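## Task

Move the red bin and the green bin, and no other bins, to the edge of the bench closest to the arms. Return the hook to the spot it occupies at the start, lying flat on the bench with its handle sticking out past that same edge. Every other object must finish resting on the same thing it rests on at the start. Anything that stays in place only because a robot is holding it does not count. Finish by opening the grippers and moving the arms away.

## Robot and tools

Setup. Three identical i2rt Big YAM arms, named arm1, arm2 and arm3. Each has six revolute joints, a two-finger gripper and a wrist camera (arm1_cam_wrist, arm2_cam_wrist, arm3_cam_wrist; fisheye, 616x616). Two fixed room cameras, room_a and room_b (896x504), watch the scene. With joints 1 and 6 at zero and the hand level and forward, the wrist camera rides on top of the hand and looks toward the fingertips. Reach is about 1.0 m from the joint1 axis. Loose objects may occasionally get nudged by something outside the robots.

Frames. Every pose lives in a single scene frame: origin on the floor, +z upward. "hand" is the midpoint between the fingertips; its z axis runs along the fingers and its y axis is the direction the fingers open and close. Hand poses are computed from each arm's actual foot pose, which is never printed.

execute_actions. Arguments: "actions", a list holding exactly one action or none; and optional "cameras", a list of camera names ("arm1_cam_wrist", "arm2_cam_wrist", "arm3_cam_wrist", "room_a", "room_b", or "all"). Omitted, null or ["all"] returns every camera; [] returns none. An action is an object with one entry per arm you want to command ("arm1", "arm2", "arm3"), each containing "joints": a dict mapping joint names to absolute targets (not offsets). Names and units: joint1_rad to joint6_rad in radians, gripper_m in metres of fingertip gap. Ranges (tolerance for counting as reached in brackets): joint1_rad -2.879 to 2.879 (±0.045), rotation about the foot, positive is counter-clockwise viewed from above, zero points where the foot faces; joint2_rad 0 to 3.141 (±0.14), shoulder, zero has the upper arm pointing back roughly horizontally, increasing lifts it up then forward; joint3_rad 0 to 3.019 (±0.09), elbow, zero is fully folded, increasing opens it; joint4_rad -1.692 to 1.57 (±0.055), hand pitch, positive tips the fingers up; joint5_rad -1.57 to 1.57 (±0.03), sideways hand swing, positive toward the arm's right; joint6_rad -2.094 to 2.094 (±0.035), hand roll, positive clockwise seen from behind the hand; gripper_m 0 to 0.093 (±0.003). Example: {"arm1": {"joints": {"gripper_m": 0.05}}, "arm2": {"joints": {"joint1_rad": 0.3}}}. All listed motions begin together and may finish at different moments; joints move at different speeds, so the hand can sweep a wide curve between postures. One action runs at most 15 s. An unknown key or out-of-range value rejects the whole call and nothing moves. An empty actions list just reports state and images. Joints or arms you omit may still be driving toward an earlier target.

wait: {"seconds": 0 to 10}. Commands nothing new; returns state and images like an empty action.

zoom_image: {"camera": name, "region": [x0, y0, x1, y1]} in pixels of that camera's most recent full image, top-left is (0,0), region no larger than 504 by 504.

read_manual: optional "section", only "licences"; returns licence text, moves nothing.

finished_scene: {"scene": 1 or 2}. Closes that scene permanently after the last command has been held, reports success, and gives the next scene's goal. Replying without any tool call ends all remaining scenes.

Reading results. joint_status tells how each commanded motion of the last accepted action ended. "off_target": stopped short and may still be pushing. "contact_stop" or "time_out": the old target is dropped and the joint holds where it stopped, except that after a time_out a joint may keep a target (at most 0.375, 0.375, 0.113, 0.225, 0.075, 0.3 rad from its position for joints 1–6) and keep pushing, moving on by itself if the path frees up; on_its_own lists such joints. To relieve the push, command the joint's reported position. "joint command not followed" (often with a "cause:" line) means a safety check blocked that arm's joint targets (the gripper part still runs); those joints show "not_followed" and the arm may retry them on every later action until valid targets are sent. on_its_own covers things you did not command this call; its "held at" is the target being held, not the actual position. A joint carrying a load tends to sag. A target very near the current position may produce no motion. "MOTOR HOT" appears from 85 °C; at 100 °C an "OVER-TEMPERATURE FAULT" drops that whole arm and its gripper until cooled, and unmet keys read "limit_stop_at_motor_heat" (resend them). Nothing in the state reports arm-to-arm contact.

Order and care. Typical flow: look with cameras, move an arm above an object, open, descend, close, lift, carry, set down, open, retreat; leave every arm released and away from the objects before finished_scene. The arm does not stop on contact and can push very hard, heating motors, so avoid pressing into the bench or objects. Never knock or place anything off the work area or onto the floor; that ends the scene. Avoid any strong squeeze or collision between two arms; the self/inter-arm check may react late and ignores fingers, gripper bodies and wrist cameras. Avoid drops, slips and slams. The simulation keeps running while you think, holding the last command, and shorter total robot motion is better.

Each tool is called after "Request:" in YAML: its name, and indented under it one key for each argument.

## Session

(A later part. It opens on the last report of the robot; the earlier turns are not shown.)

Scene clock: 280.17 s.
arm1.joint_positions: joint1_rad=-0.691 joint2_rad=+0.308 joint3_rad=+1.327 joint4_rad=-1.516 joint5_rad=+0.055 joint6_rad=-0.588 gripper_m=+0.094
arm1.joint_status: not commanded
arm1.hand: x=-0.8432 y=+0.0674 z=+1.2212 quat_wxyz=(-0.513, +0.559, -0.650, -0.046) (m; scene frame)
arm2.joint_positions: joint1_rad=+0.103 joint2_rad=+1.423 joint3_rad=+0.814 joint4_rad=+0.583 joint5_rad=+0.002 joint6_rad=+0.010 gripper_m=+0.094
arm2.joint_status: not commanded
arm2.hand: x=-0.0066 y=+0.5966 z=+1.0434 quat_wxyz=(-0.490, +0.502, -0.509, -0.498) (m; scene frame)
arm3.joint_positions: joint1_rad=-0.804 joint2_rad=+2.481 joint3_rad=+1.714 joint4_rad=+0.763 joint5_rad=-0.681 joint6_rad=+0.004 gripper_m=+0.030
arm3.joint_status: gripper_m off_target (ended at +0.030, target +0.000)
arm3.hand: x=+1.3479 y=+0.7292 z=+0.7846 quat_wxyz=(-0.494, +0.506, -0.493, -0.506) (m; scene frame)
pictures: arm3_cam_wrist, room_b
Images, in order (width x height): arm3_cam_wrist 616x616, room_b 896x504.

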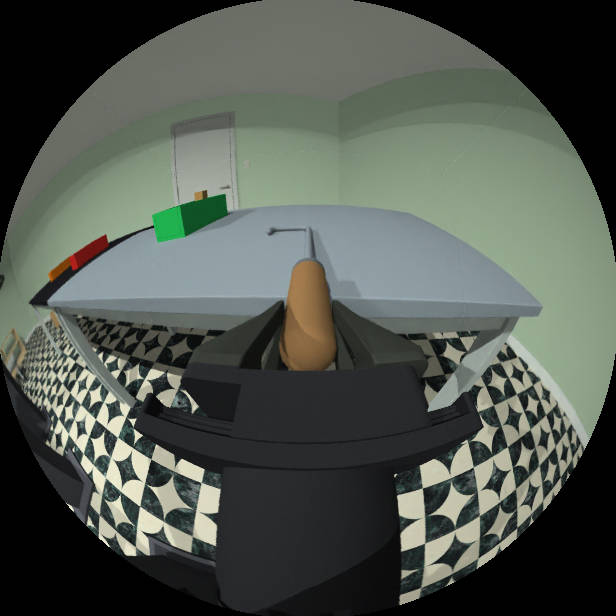

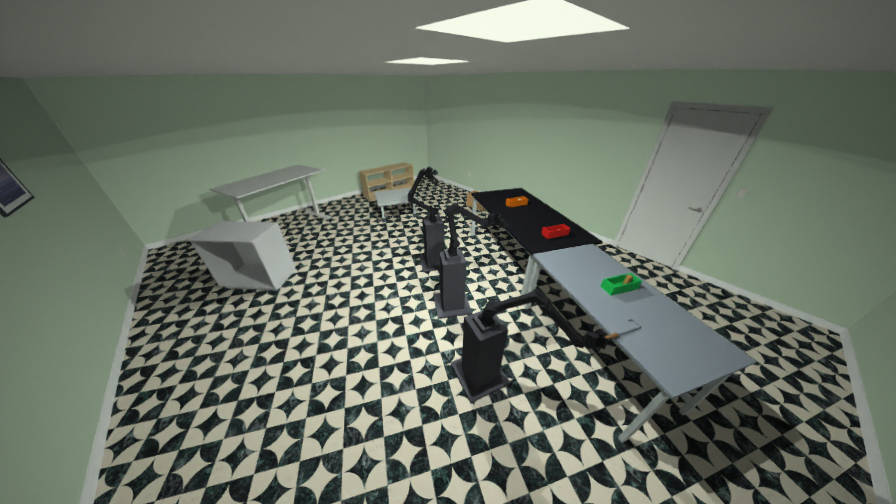

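Request:
execute_actions:
  actions:
    - {"arm3": {"joints": {"joint2_rad": 2.11}}}
  cameras: ["arm3_cam_wrist"]

Request:
execute_actions:
  actions:
    - {"arm3": {"joints": {"joint1_rad": -0.175, "joint2_rad": 2.11, "joint3_rad": 1.565, "joint4_rad": 0.55, "joint5_rad": 0.0}}}
  cameras: ["arm3_cam_wrist", "arm2_cam_wrist", "room_a", "room_b"]

Scene clock: 312.33 s.
arm1.joint_positions: joint1_rad=-0.691 joint2_rad=+0.308 joint3_rad=+1.327 joint4_rad=-1.516 joint5_rad=+0.055 joint6_rad=-0.588 gripper_m=+0.094
arm1.joint_status: not commanded
arm1.hand: x=-0.8432 y=+0.0674 z=+1.2212 quat_wxyz=(-0.513, +0.559, -0.650, -0.046) (m; scene frame)
arm2.joint_positions: joint1_rad=+0.103 joint2_rad=+1.423 joint3_rad=+0.814 joint4_rad=+0.583 joint5_rad=+0.002 joint6_rad=+0.010 gripper_m=+0.094
arm2.joint_status: not commanded
arm2.hand: x=-0.0066 y=+0.5966 z=+1.0434 quat_wxyz=(-0.490, +0.502, -0.509, -0.498) (m; scene frame)
arm3.joint_positions: joint1_rad=-0.800 joint2_rad=+2.140 joint3_rad=+1.717 joint4_rad=+0.732 joint5_rad=-0.683 joint6_rad=+0.004 gripper_m=+0.030
arm3.joint_status: all done
arm3.hand: x=+1.3334 y=+0.7169 z=+1.0608 quat_wxyz=(-0.596, +0.488, -0.376, -0.514) (m; scene frame)
pictures: arm3_cam_wrist
Images, in order (width x height): arm3_cam_wrist 616x616.

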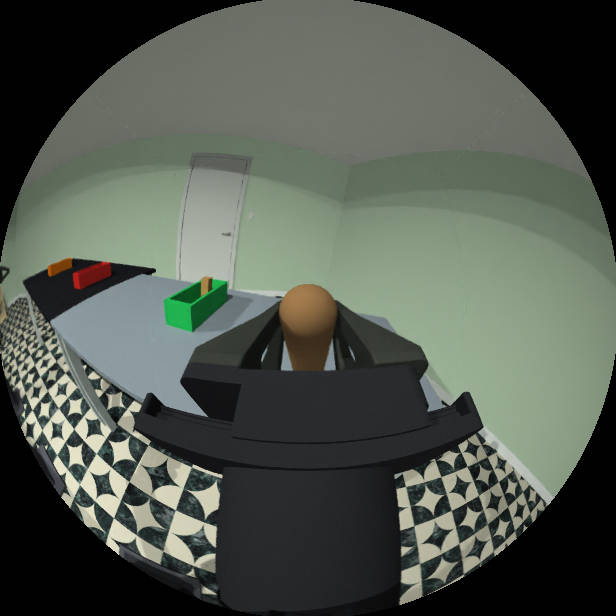

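Scene clock: 314.40 s.
arm1.joint_positions: joint1_rad=-0.691 joint2_rad=+0.308 joint3_rad=+1.327 joint4_rad=-1.516 joint5_rad=+0.055 joint6_rad=-0.588 gripper_m=+0.094
arm1.joint_status: not commanded
arm1.hand: x=-0.8432 y=+0.0674 z=+1.2212 quat_wxyz=(-0.513, +0.559, -0.650, -0.046) (m; scene frame)
arm2.joint_positions: joint1_rad=+0.103 joint2_rad=+1.423 joint3_rad=+0.814 joint4_rad=+0.583 joint5_rad=+0.002 joint6_rad=+0.010 gripper_m=+0.094
arm2.joint_status: not commanded
arm2.hand: x=-0.0066 y=+0.5966 z=+1.0434 quat_wxyz=(-0.490, +0.502, -0.509, -0.498) (m; scene frame)
arm3.joint_positions: joint1_rad=-0.190 joint2_rad=+2.086 joint3_rad=+1.574 joint4_rad=+0.565 joint5_rad=+0.004 joint6_rad=-0.009 gripper_m=+0.030
arm3.joint_status: all done
arm3.hand: x=+0.9531 y=+0.8383 z=+0.9921 quat_wxyz=(-0.530, +0.478, -0.492, -0.498) (m; scene frame)
pictures: arm2_cam_wrist, arm3_cam_wrist, room_a, room_b
Images, in order (width x height): arm2_cam_wrist 616x616, arm3_cam_wrist 616x616, room_a 896x504, room_b 896x504.

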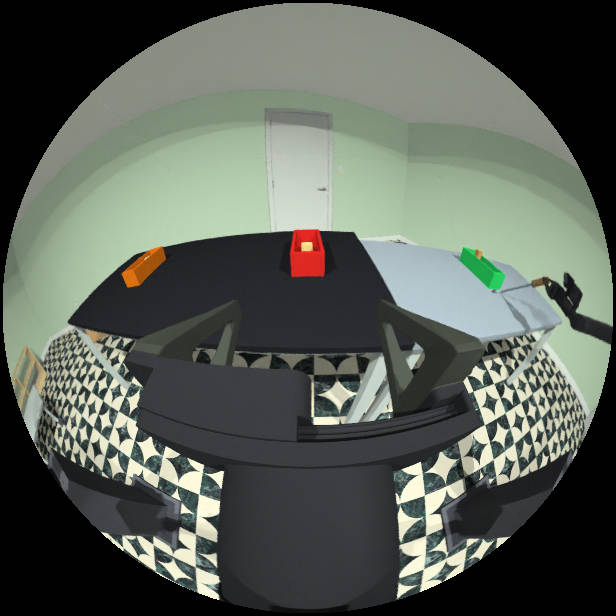

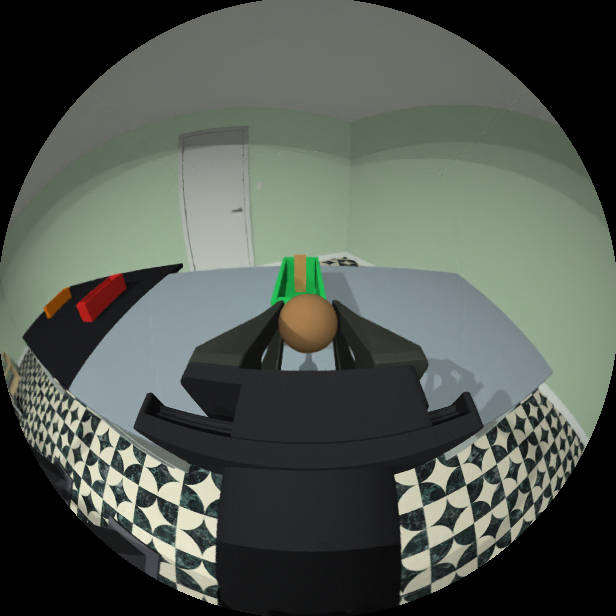

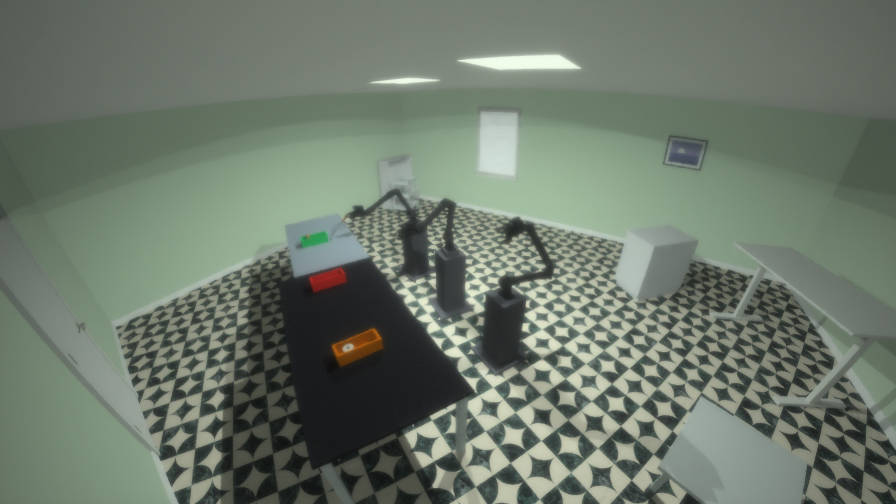

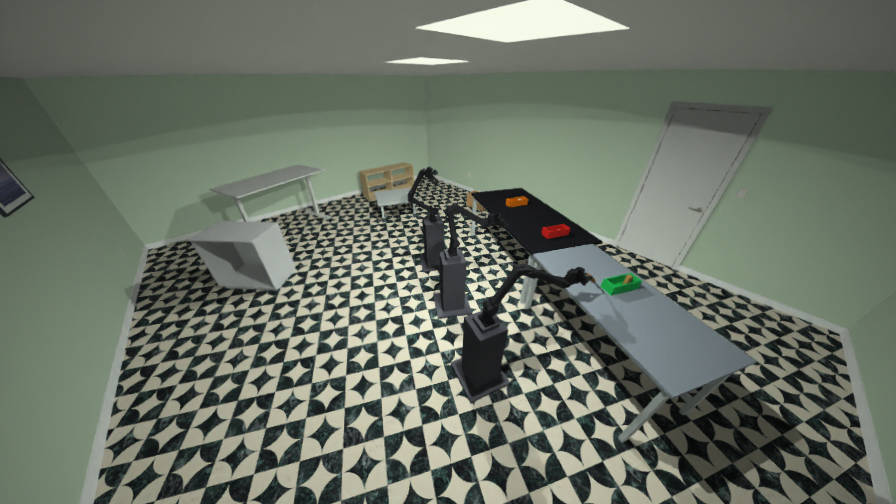

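Request:
zoom_image:
  camera: "room_b"
  region: [540, 240, 680, 345]

Request:
zoom_image:
  camera: "arm2_cam_wrist"
  region: [440, 230, 616, 360]

Request:
zoom_image:
  camera: "room_a"
  region: [280, 190, 400, 280]

Region (540, 240, 680, 345) of room_b's 896x504 image, scaled by 3.600, with more detail than that image has; it fills the top 378 rows of this view, and the rest is white.

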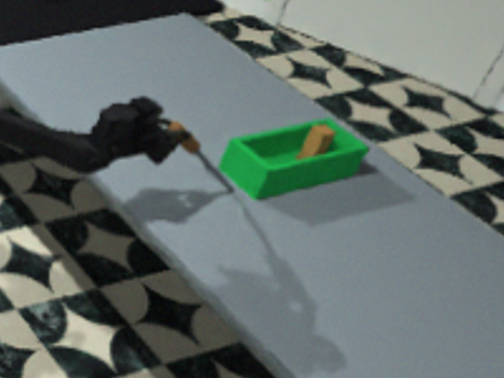

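Region (440, 230, 616, 360) of arm2_cam_wrist's 616x616 image, scaled by 2.864, with more detail than that image has; it fills the top 372 rows of this view, and the rest is white.

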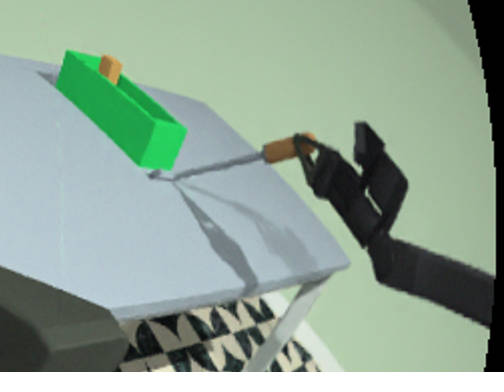

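Region (280, 190, 400, 280) of room_a's 896x504 image, scaled by 4.200, with more detail than that image has; it fills the top 378 rows of this view, and the rest is white.

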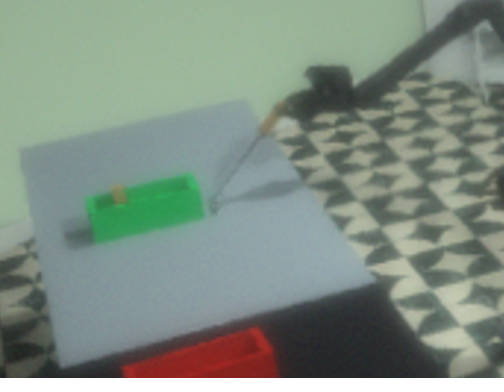

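Request:
execute_actions:
  actions:
    - {"arm3": {"joints": {"joint2_rad": 1.524, "joint3_rad": 1.38, "joint4_rad": -1.42}}}
  cameras: ["arm3_cam_wrist", "arm2_cam_wrist", "room_a", "room_b"]

Scene clock: 382.63 s.
arm1.joint_positions: joint1_rad=-0.691 joint2_rad=+0.308 joint3_rad=+1.327 joint4_rad=-1.516 joint5_rad=+0.055 joint6_rad=-0.588 gripper_m=+0.094
arm1.joint_status: not commanded
arm1.hand: x=-0.8432 y=+0.0674 z=+1.2212 quat_wxyz=(-0.513, +0.559, -0.650, -0.046) (m; scene frame)
arm2.joint_positions: joint1_rad=+0.103 joint2_rad=+1.423 joint3_rad=+0.814 joint4_rad=+0.583 joint5_rad=+0.002 joint6_rad=+0.010 gripper_m=+0.094
arm2.joint_status: not commanded
arm2.hand: x=-0.0066 y=+0.5966 z=+1.0434 quat_wxyz=(-0.490, +0.502, -0.509, -0.498) (m; scene frame)
arm3.joint_positions: joint1_rad=-0.183 joint2_rad=+1.547 joint3_rad=+1.347 joint4_rad=-1.403 joint5_rad=+0.003 joint6_rad=-0.009 gripper_m=+0.030
arm3.joint_status: all done
arm3.hand: x=+0.9335 y=+0.4398 z=+0.9267 quat_wxyz=(+0.007, +0.698, -0.716, +0.013) (m; scene frame)
pictures: arm2_cam_wrist, arm3_cam_wrist, room_a, room_b
Images, in order (width x height): arm2_cam_wrist 616x616, arm3_cam_wrist 616x616, room_a 896x504, room_b 896x504.

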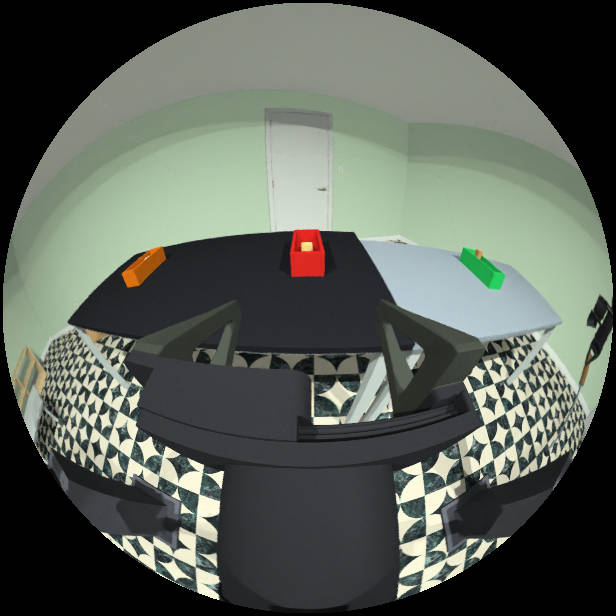

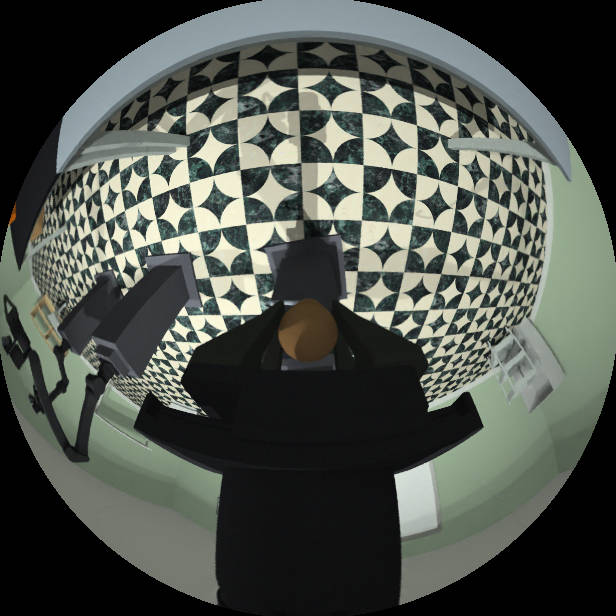

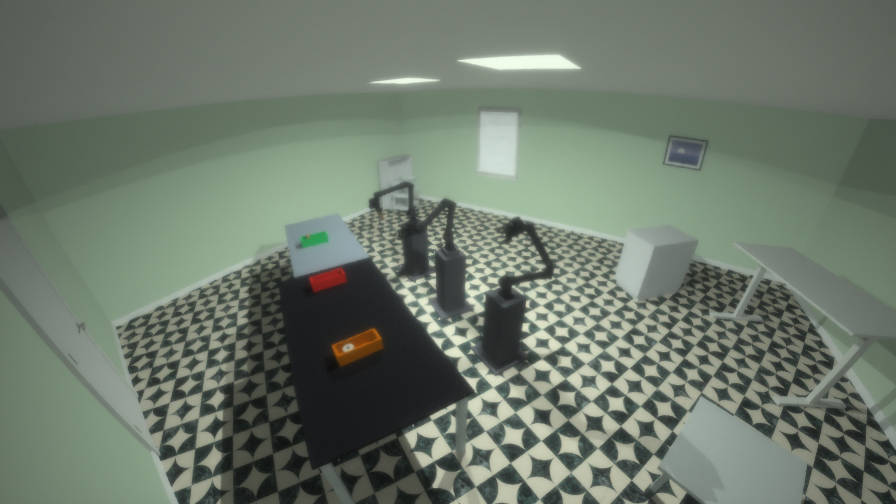

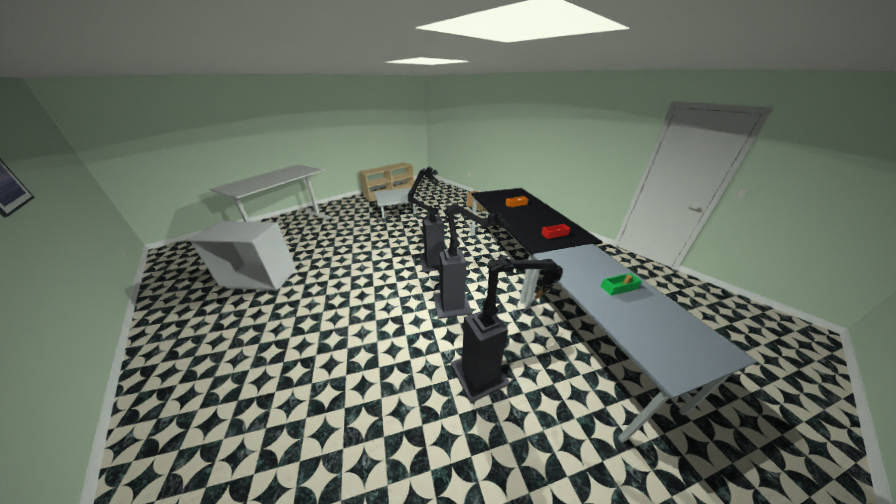

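Request:
zoom_image:
  camera: "arm2_cam_wrist"
  region: [500, 280, 616, 470]

Request:
zoom_image:
  camera: "room_b"
  region: [450, 240, 610, 360]

Request:
zoom_image:
  camera: "room_a"
  region: [340, 170, 460, 280]

Region (500, 280, 616, 470) of arm2_cam_wrist's 616x616 image, scaled by 2.653, with more detail than that image has.

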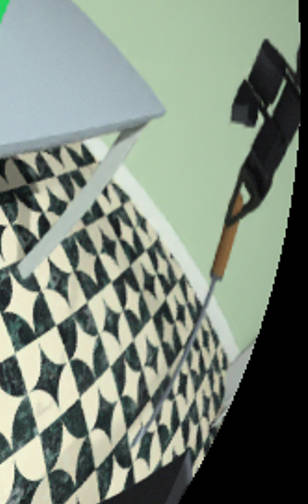

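Region (450, 240, 610, 360) of room_b's 896x504 image, scaled by 3.150, with more detail than that image has; it fills the top 378 rows of this view, and the rest is white.

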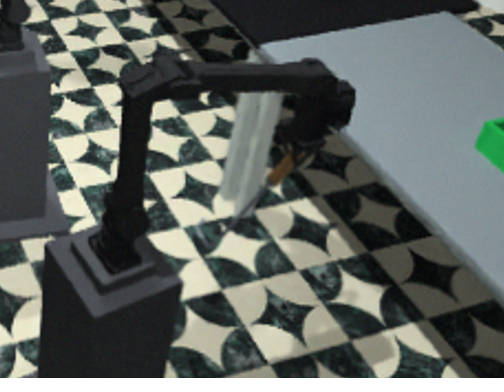

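Region (340, 170, 460, 280) of room_a's 896x504 image, scaled by 4.200, with more detail than that image has; it fills the top 462 rows of this view, and the rest is white.

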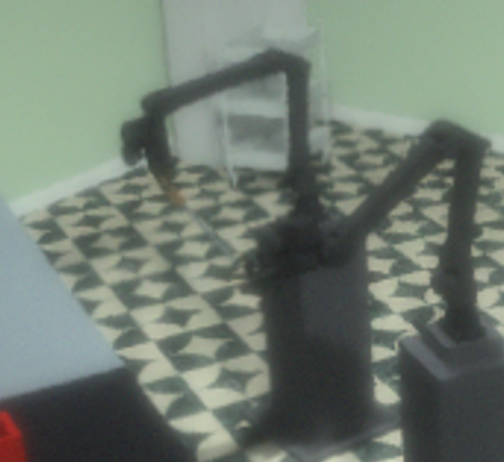

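Request:
execute_actions:
  actions:
    - {"arm3": {"joints": {"joint6_rad": -1.585}}}
  cameras: ["arm3_cam_wrist"]

Request:
execute_actions:
  actions:
    - {"arm3": {"joints": {"joint5_rad": 0.5}}}
  cameras: ["arm3_cam_wrist", "room_a", "room_b"]

Scene clock: 432.30 s.
arm1.joint_positions: joint1_rad=-0.691 joint2_rad=+0.308 joint3_rad=+1.327 joint4_rad=-1.516 joint5_rad=+0.055 joint6_rad=-0.588 gripper_m=+0.094
arm1.joint_status: not commanded
arm1.hand: x=-0.8432 y=+0.0674 z=+1.2212 quat_wxyz=(-0.513, +0.559, -0.650, -0.046) (m; scene frame)
arm2.joint_positions: joint1_rad=+0.103 joint2_rad=+1.423 joint3_rad=+0.814 joint4_rad=+0.583 joint5_rad=+0.002 joint6_rad=+0.010 gripper_m=+0.094
arm2.joint_status: not commanded
arm2.hand: x=-0.0066 y=+0.5966 z=+1.0434 quat_wxyz=(-0.490, +0.502, -0.509, -0.498) (m; scene frame)
arm3.joint_positions: joint1_rad=-0.183 joint2_rad=+1.547 joint3_rad=+1.347 joint4_rad=-1.409 joint5_rad=-0.005 joint6_rad=-1.570 gripper_m=+0.030
arm3.joint_status: all done
arm3.hand: x=+0.9320 y=+0.4385 z=+0.9268 quat_wxyz=(+0.017, +1.000, -0.018, +0.001) (m; scene frame)
pictures: arm3_cam_wrist
Images, in order (width x height): arm3_cam_wrist 616x616.

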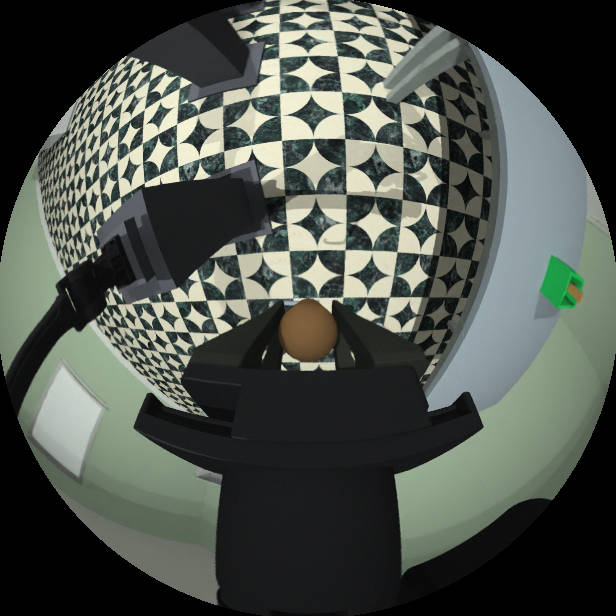

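Scene clock: 433.40 s.
arm1.joint_positions: joint1_rad=-0.691 joint2_rad=+0.308 joint3_rad=+1.327 joint4_rad=-1.516 joint5_rad=+0.055 joint6_rad=-0.588 gripper_m=+0.094
arm1.joint_status: not commanded
arm1.hand: x=-0.8432 y=+0.0674 z=+1.2212 quat_wxyz=(-0.513, +0.559, -0.650, -0.046) (m; scene frame)
arm2.joint_positions: joint1_rad=+0.103 joint2_rad=+1.423 joint3_rad=+0.814 joint4_rad=+0.583 joint5_rad=+0.002 joint6_rad=+0.010 gripper_m=+0.094
arm2.joint_status: not commanded
arm2.hand: x=-0.0066 y=+0.5966 z=+1.0434 quat_wxyz=(-0.490, +0.502, -0.509, -0.498) (m; scene frame)
arm3.joint_positions: joint1_rad=-0.181 joint2_rad=+1.547 joint3_rad=+1.347 joint4_rad=-1.409 joint5_rad=+0.481 joint6_rad=-1.571 gripper_m=+0.030
arm3.joint_status: all done
arm3.hand: x=+1.0115 y=+0.4364 z=+0.9468 quat_wxyz=(+0.020, +0.970, -0.012, +0.241) (m; scene frame)
pictures: arm3_cam_wrist, room_a, room_b
Images, in order (width x height): arm3_cam_wrist 616x616, room_a 896x504, room_b 896x504.

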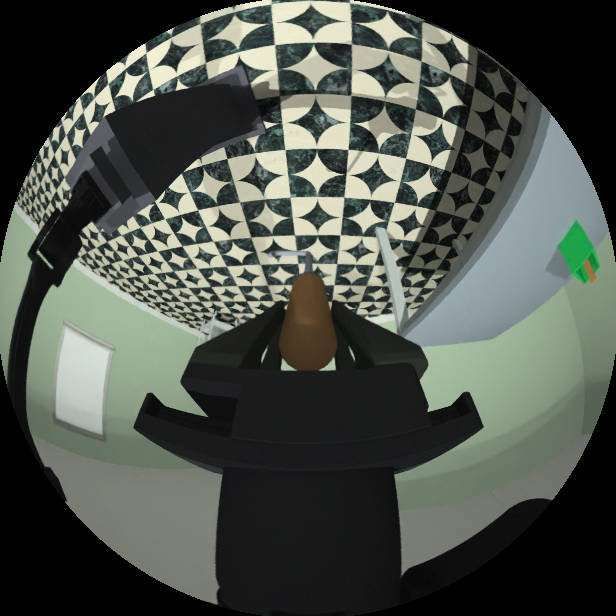

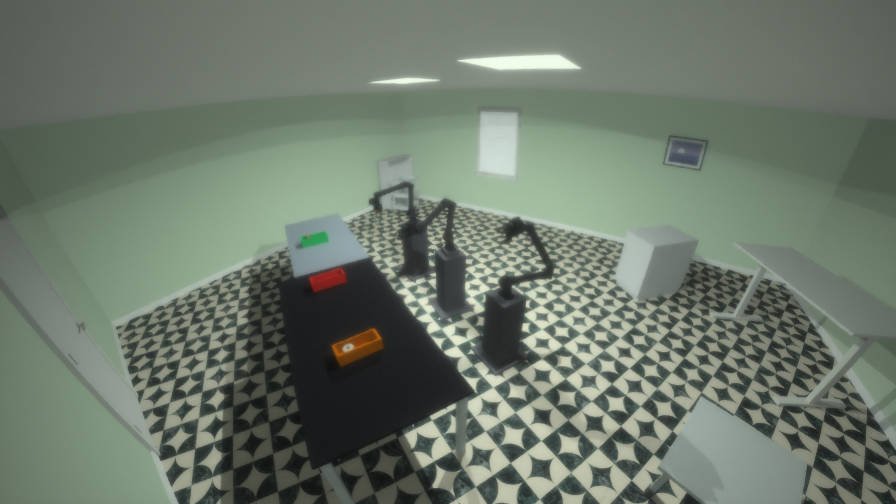

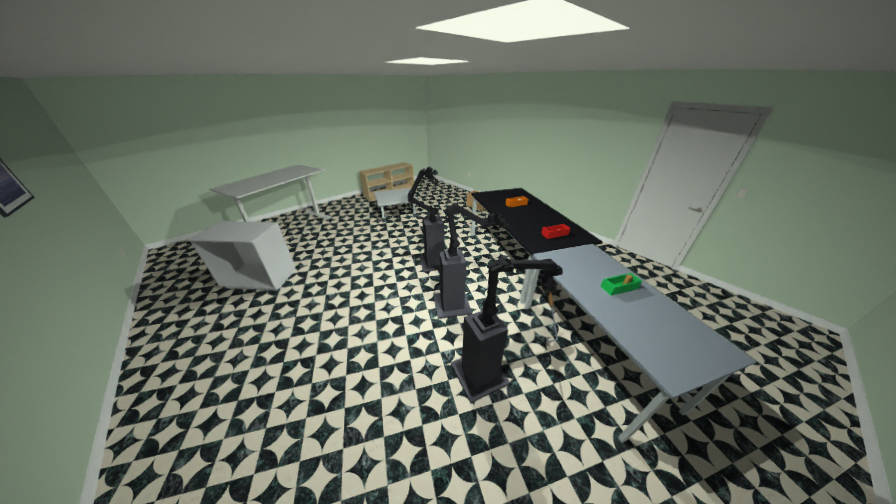

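Request:
execute_actions:
  actions:
    - {"arm3": {"joints": {"joint5_rad": 0.71}}}
  cameras: ["arm3_cam_wrist"]

Scene clock: 438.00 s.
arm1.joint_positions: joint1_rad=-0.691 joint2_rad=+0.308 joint3_rad=+1.327 joint4_rad=-1.516 joint5_rad=+0.055 joint6_rad=-0.588 gripper_m=+0.094
arm1.joint_status: not commanded
arm1.hand: x=-0.8432 y=+0.0674 z=+1.2212 quat_wxyz=(-0.513, +0.559, -0.650, -0.046) (m; scene frame)
arm2.joint_positions: joint1_rad=+0.103 joint2_rad=+1.423 joint3_rad=+0.814 joint4_rad=+0.583 joint5_rad=+0.002 joint6_rad=+0.010 gripper_m=+0.094
arm2.joint_status: not commanded
arm2.hand: x=-0.0066 y=+0.5966 z=+1.0434 quat_wxyz=(-0.490, +0.502, -0.509, -0.498) (m; scene frame)
arm3.joint_positions: joint1_rad=-0.181 joint2_rad=+1.547 joint3_rad=+1.347 joint4_rad=-1.409 joint5_rad=+0.688 joint6_rad=-1.571 gripper_m=+0.030
arm3.joint_status: all done
arm3.hand: x=+1.0412 y=+0.4361 z=+0.9666 quat_wxyz=(+0.022, +0.940, -0.010, +0.340) (m; scene frame)
pictures: arm3_cam_wrist
Images, in order (width x height): arm3_cam_wrist 616x616.

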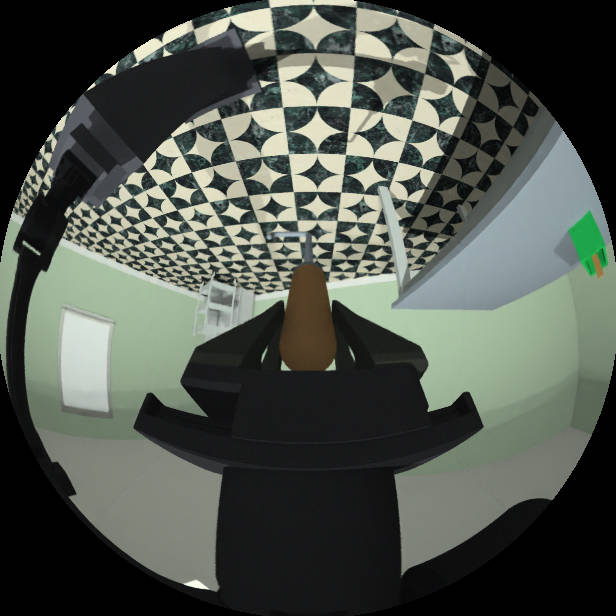

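Request:
execute_actions:
  actions:
    - {"arm3": {"joints": {"joint2_rad": 1.4, "joint3_rad": 1.68, "joint4_rad": 0.57, "joint5_rad": -0.08}}, "arm2": {"joints": {"joint5_rad": 0.95}}}
  cameras: ["arm3_cam_wrist", "arm2_cam_wrist", "room_b"]

Scene clock: 464.33 s.
arm1.joint_positions: joint1_rad=-0.691 joint2_rad=+0.308 joint3_rad=+1.327 joint4_rad=-1.516 joint5_rad=+0.055 joint6_rad=-0.588 gripper_m=+0.094
arm1.joint_status: not commanded
arm1.hand: x=-0.8432 y=+0.0674 z=+1.2212 quat_wxyz=(-0.513, +0.559, -0.650, -0.046) (m; scene frame)
arm2.joint_positions: joint1_rad=+0.103 joint2_rad=+1.423 joint3_rad=+0.814 joint4_rad=+0.584 joint5_rad=+0.946 joint6_rad=+0.009 gripper_m=+0.094
arm2.joint_status: all done
arm2.hand: x=+0.1327 y=+0.5257 z=+1.0445 quat_wxyz=(-0.668, +0.222, -0.678, -0.215) (m; scene frame)
arm3.joint_positions: joint1_rad=-0.177 joint2_rad=+1.428 joint3_rad=+1.618 joint4_rad=+0.527 joint5_rad=-0.079 joint6_rad=-1.571 gripper_m=+0.030
arm3.joint_status: all done
arm3.hand: x=+0.9173 y=+0.5865 z=+1.4861 quat_wxyz=(-0.910, +0.413, +0.033, -0.001) (m; scene frame)
pictures: arm2_cam_wrist, arm3_cam_wrist, room_b
Images, in order (width x height): arm2_cam_wrist 616x616, arm3_cam_wrist 616x616, room_b 896x504.

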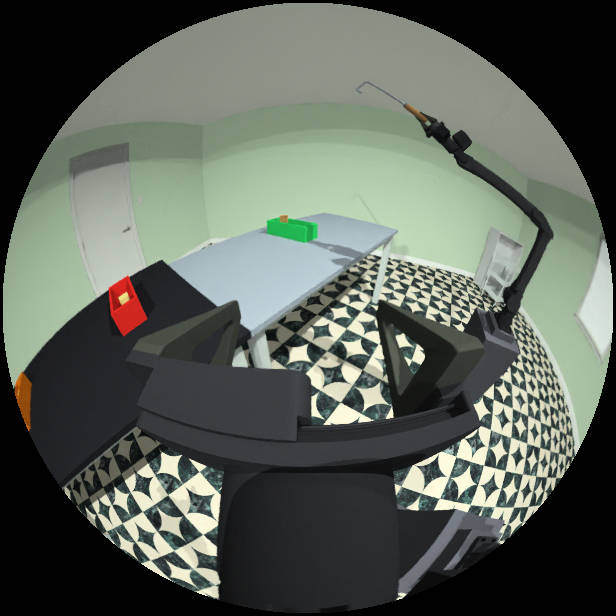

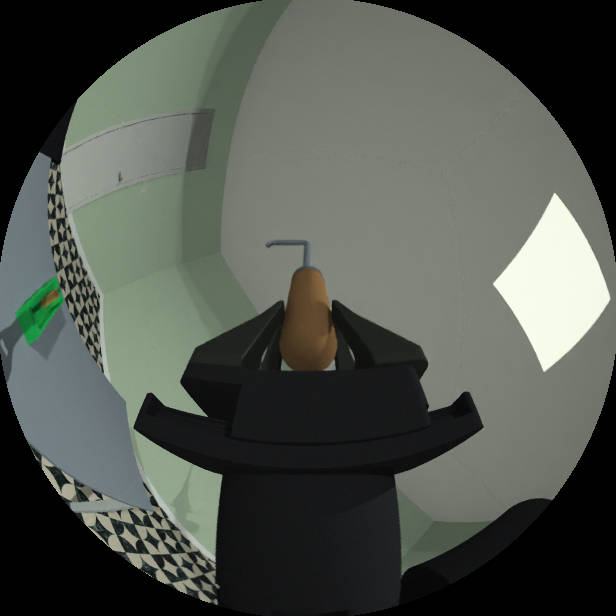

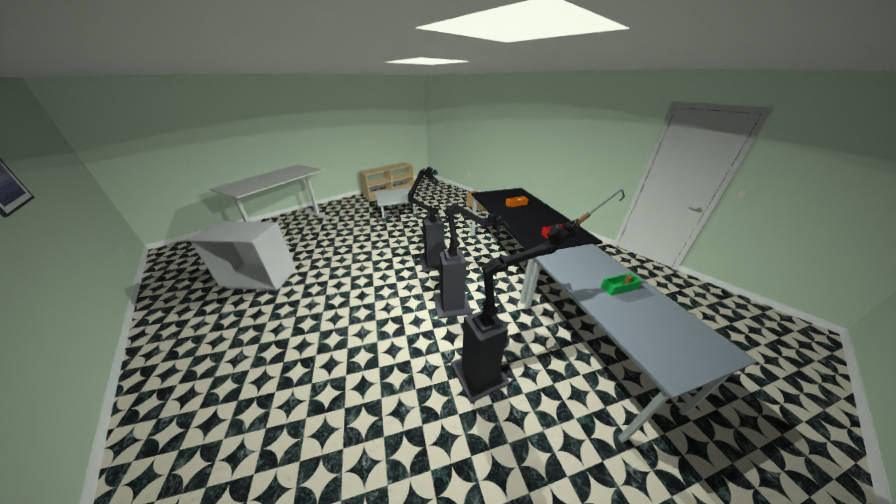

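Request:
execute_actions:
  actions:
    - {"arm3": {"joints": {"joint2_rad": 2.08, "joint3_rad": 1.57}}}
  cameras: ["arm3_cam_wrist", "arm2_cam_wrist", "room_a", "room_b"]

Scene clock: 479.20 s.
arm1.joint_positions: joint1_rad=-0.691 joint2_rad=+0.308 joint3_rad=+1.327 joint4_rad=-1.516 joint5_rad=+0.055 joint6_rad=-0.588 gripper_m=+0.094
arm1.joint_status: not commanded
arm1.hand: x=-0.8432 y=+0.0674 z=+1.2212 quat_wxyz=(-0.513, +0.559, -0.650, -0.046) (m; scene frame)
arm2.joint_positions: joint1_rad=+0.103 joint2_rad=+1.423 joint3_rad=+0.814 joint4_rad=+0.584 joint5_rad=+0.946 joint6_rad=+0.009 gripper_m=+0.094
arm2.joint_status: not commanded
arm2.hand: x=+0.1327 y=+0.5257 z=+1.0445 quat_wxyz=(-0.668, +0.222, -0.678, -0.215) (m; scene frame)
arm3.joint_positions: joint1_rad=-0.176 joint2_rad=+2.116 joint3_rad=+1.512 joint4_rad=+0.538 joint5_rad=-0.080 joint6_rad=-1.584 gripper_m=+0.030
arm3.joint_status: all done
arm3.hand: x=+0.9272 y=+0.8289 z=+0.9251 quat_wxyz=(-0.685, +0.728, +0.024, -0.012) (m; scene frame)
pictures: arm2_cam_wrist, arm3_cam_wrist, room_a, room_b
Images, in order (width x height): arm2_cam_wrist 616x616, arm3_cam_wrist 616x616, room_a 896x504, room_b 896x504.

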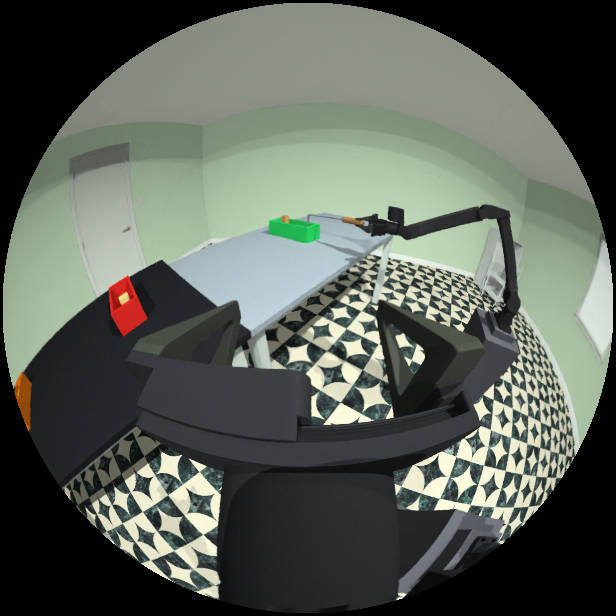

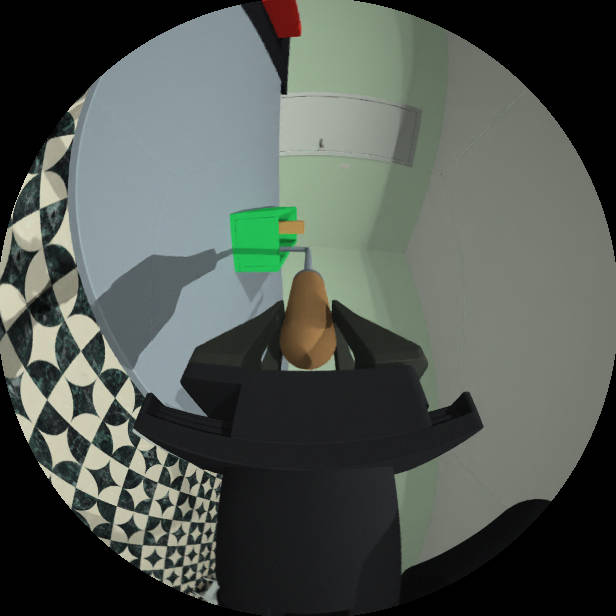

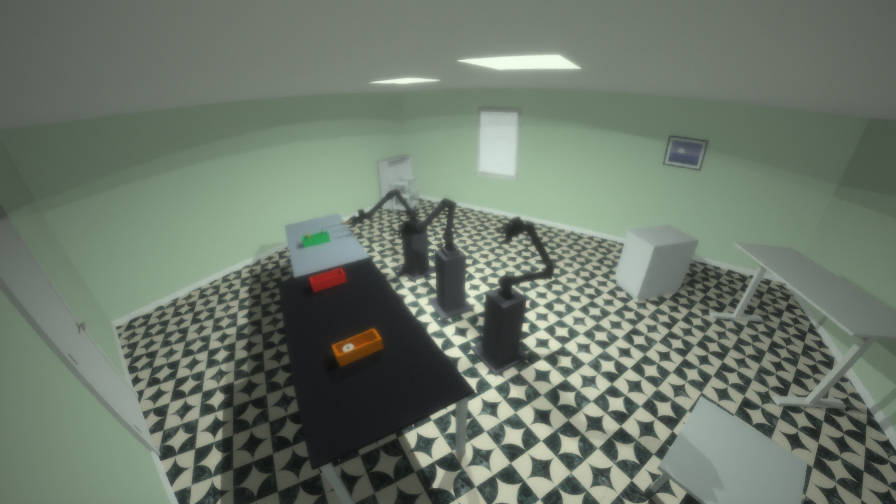

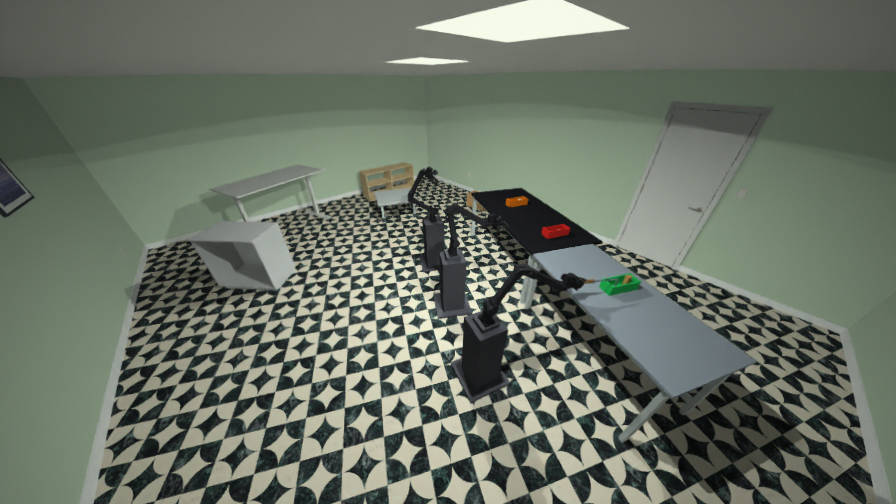

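Request:
zoom_image:
  camera: "arm2_cam_wrist"
  region: [250, 190, 420, 290]

Request:
zoom_image:
  camera: "arm3_cam_wrist"
  region: [200, 180, 360, 320]

Request:
zoom_image:
  camera: "room_b"
  region: [550, 250, 670, 330]

Region (250, 190, 420, 290) of arm2_cam_wrist's 616x616 image, scaled by 2.965, with more detail than that image has; it fills the top 296 rows of this view, and the rest is white.

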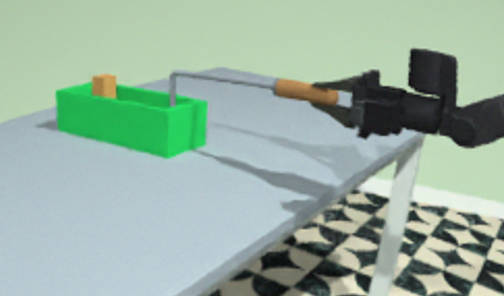

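Region (200, 180, 360, 320) of arm3_cam_wrist's 616x616 image, scaled by 3.150, with more detail than that image has; it fills the top 441 rows of this view, and the rest is white.

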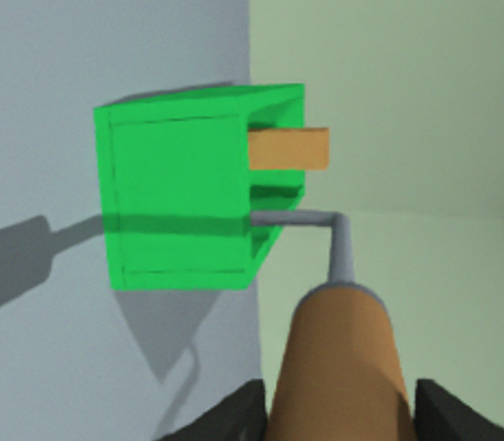

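Region (550, 250, 670, 330) of room_b's 896x504 image, scaled by 4.200, with more detail than that image has.

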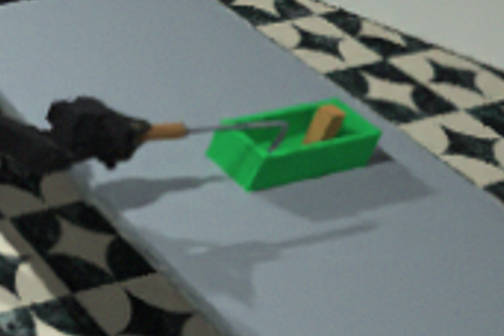

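Request:
execute_actions:
  actions:
    - {"arm3": {"joints": {"joint3_rad": 1.41, "joint4_rad": 0.76, "joint5_rad": -0.125}}}
  cameras: ["arm3_cam_wrist", "arm2_cam_wrist", "room_b"]

Scene clock: 506.30 s.
arm1.joint_positions: joint1_rad=-0.691 joint2_rad=+0.308 joint3_rad=+1.327 joint4_rad=-1.516 joint5_rad=+0.055 joint6_rad=-0.588 gripper_m=+0.094
arm1.joint_status: not commanded
arm1.hand: x=-0.8432 y=+0.0674 z=+1.2212 quat_wxyz=(-0.513, +0.559, -0.650, -0.046) (m; scene frame)
arm2.joint_positions: joint1_rad=+0.103 joint2_rad=+1.423 joint3_rad=+0.814 joint4_rad=+0.584 joint5_rad=+0.946 joint6_rad=+0.009 gripper_m=+0.094
arm2.joint_status: not commanded
arm2.hand: x=+0.1327 y=+0.5257 z=+1.0445 quat_wxyz=(-0.668, +0.222, -0.678, -0.215) (m; scene frame)
arm3.joint_positions: joint1_rad=-0.175 joint2_rad=+2.114 joint3_rad=+1.374 joint4_rad=+0.701 joint5_rad=-0.126 joint6_rad=-1.584 gripper_m=+0.030
arm3.joint_status: joint4_rad time_out (moved +0.163 of +0.222); the others done
arm3.on_its_own: joint4_rad reads +0.701 and still pushes toward +0.760 since a time_out
arm3.hand: x=+0.9181 y=+0.7960 z=+0.8915 quat_wxyz=(-0.694, +0.718, +0.041, -0.029) (m; scene frame)
pictures: arm2_cam_wrist, arm3_cam_wrist, room_b
Images, in order (width x height): arm2_cam_wrist 616x616, arm3_cam_wrist 616x616, room_b 896x504.

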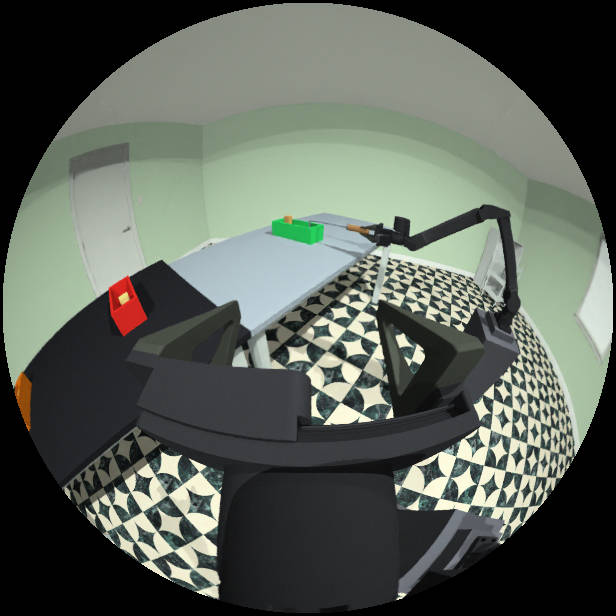

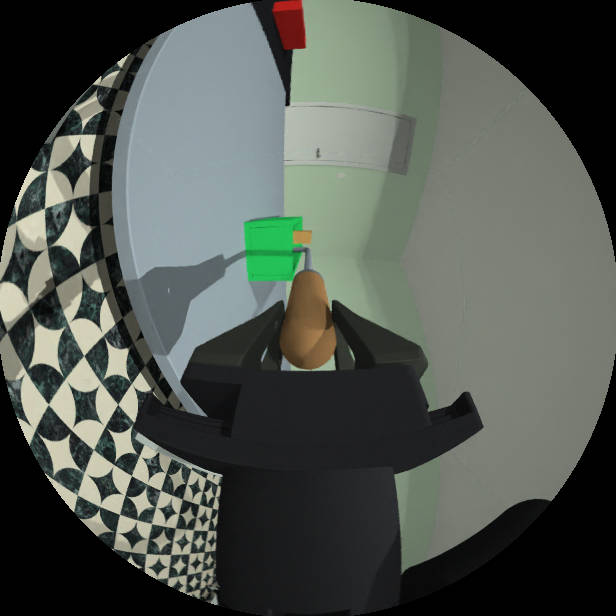

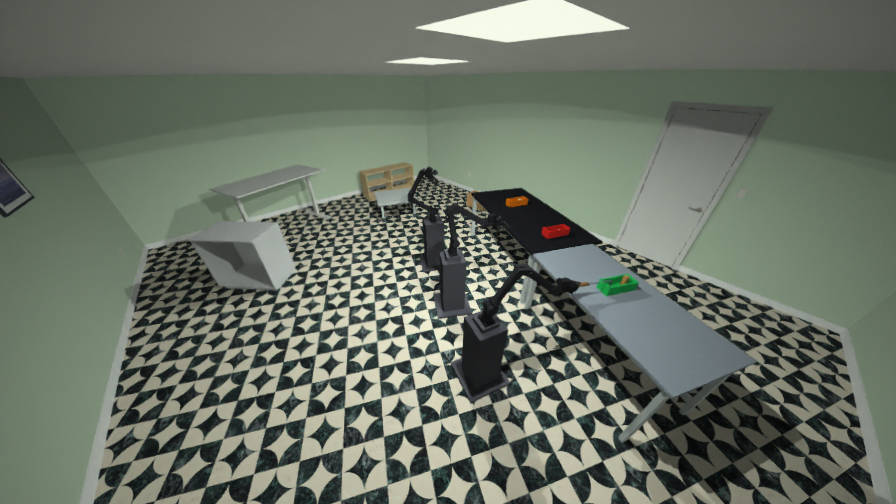

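Request:
zoom_image:
  camera: "arm2_cam_wrist"
  region: [250, 190, 420, 290]

Request:
zoom_image:
  camera: "arm3_cam_wrist"
  region: [200, 180, 360, 320]

Region (250, 190, 420, 290) of arm2_cam_wrist's 616x616 image, scaled by 2.965, with more detail than that image has; it fills the top 296 rows of this view, and the rest is white.

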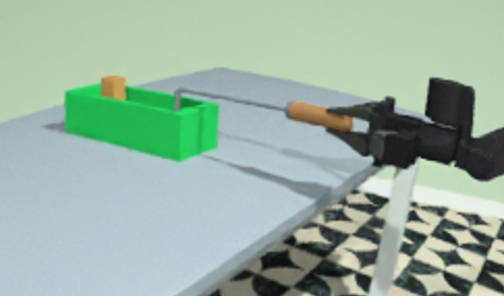

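Region (200, 180, 360, 320) of arm3_cam_wrist's 616x616 image, scaled by 3.150, with more detail than that image has; it fills the top 441 rows of this view, and the rest is white.

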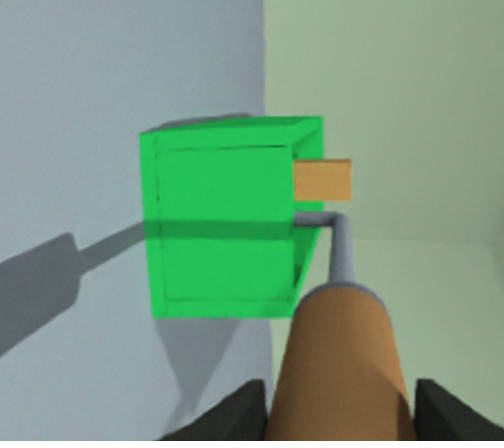

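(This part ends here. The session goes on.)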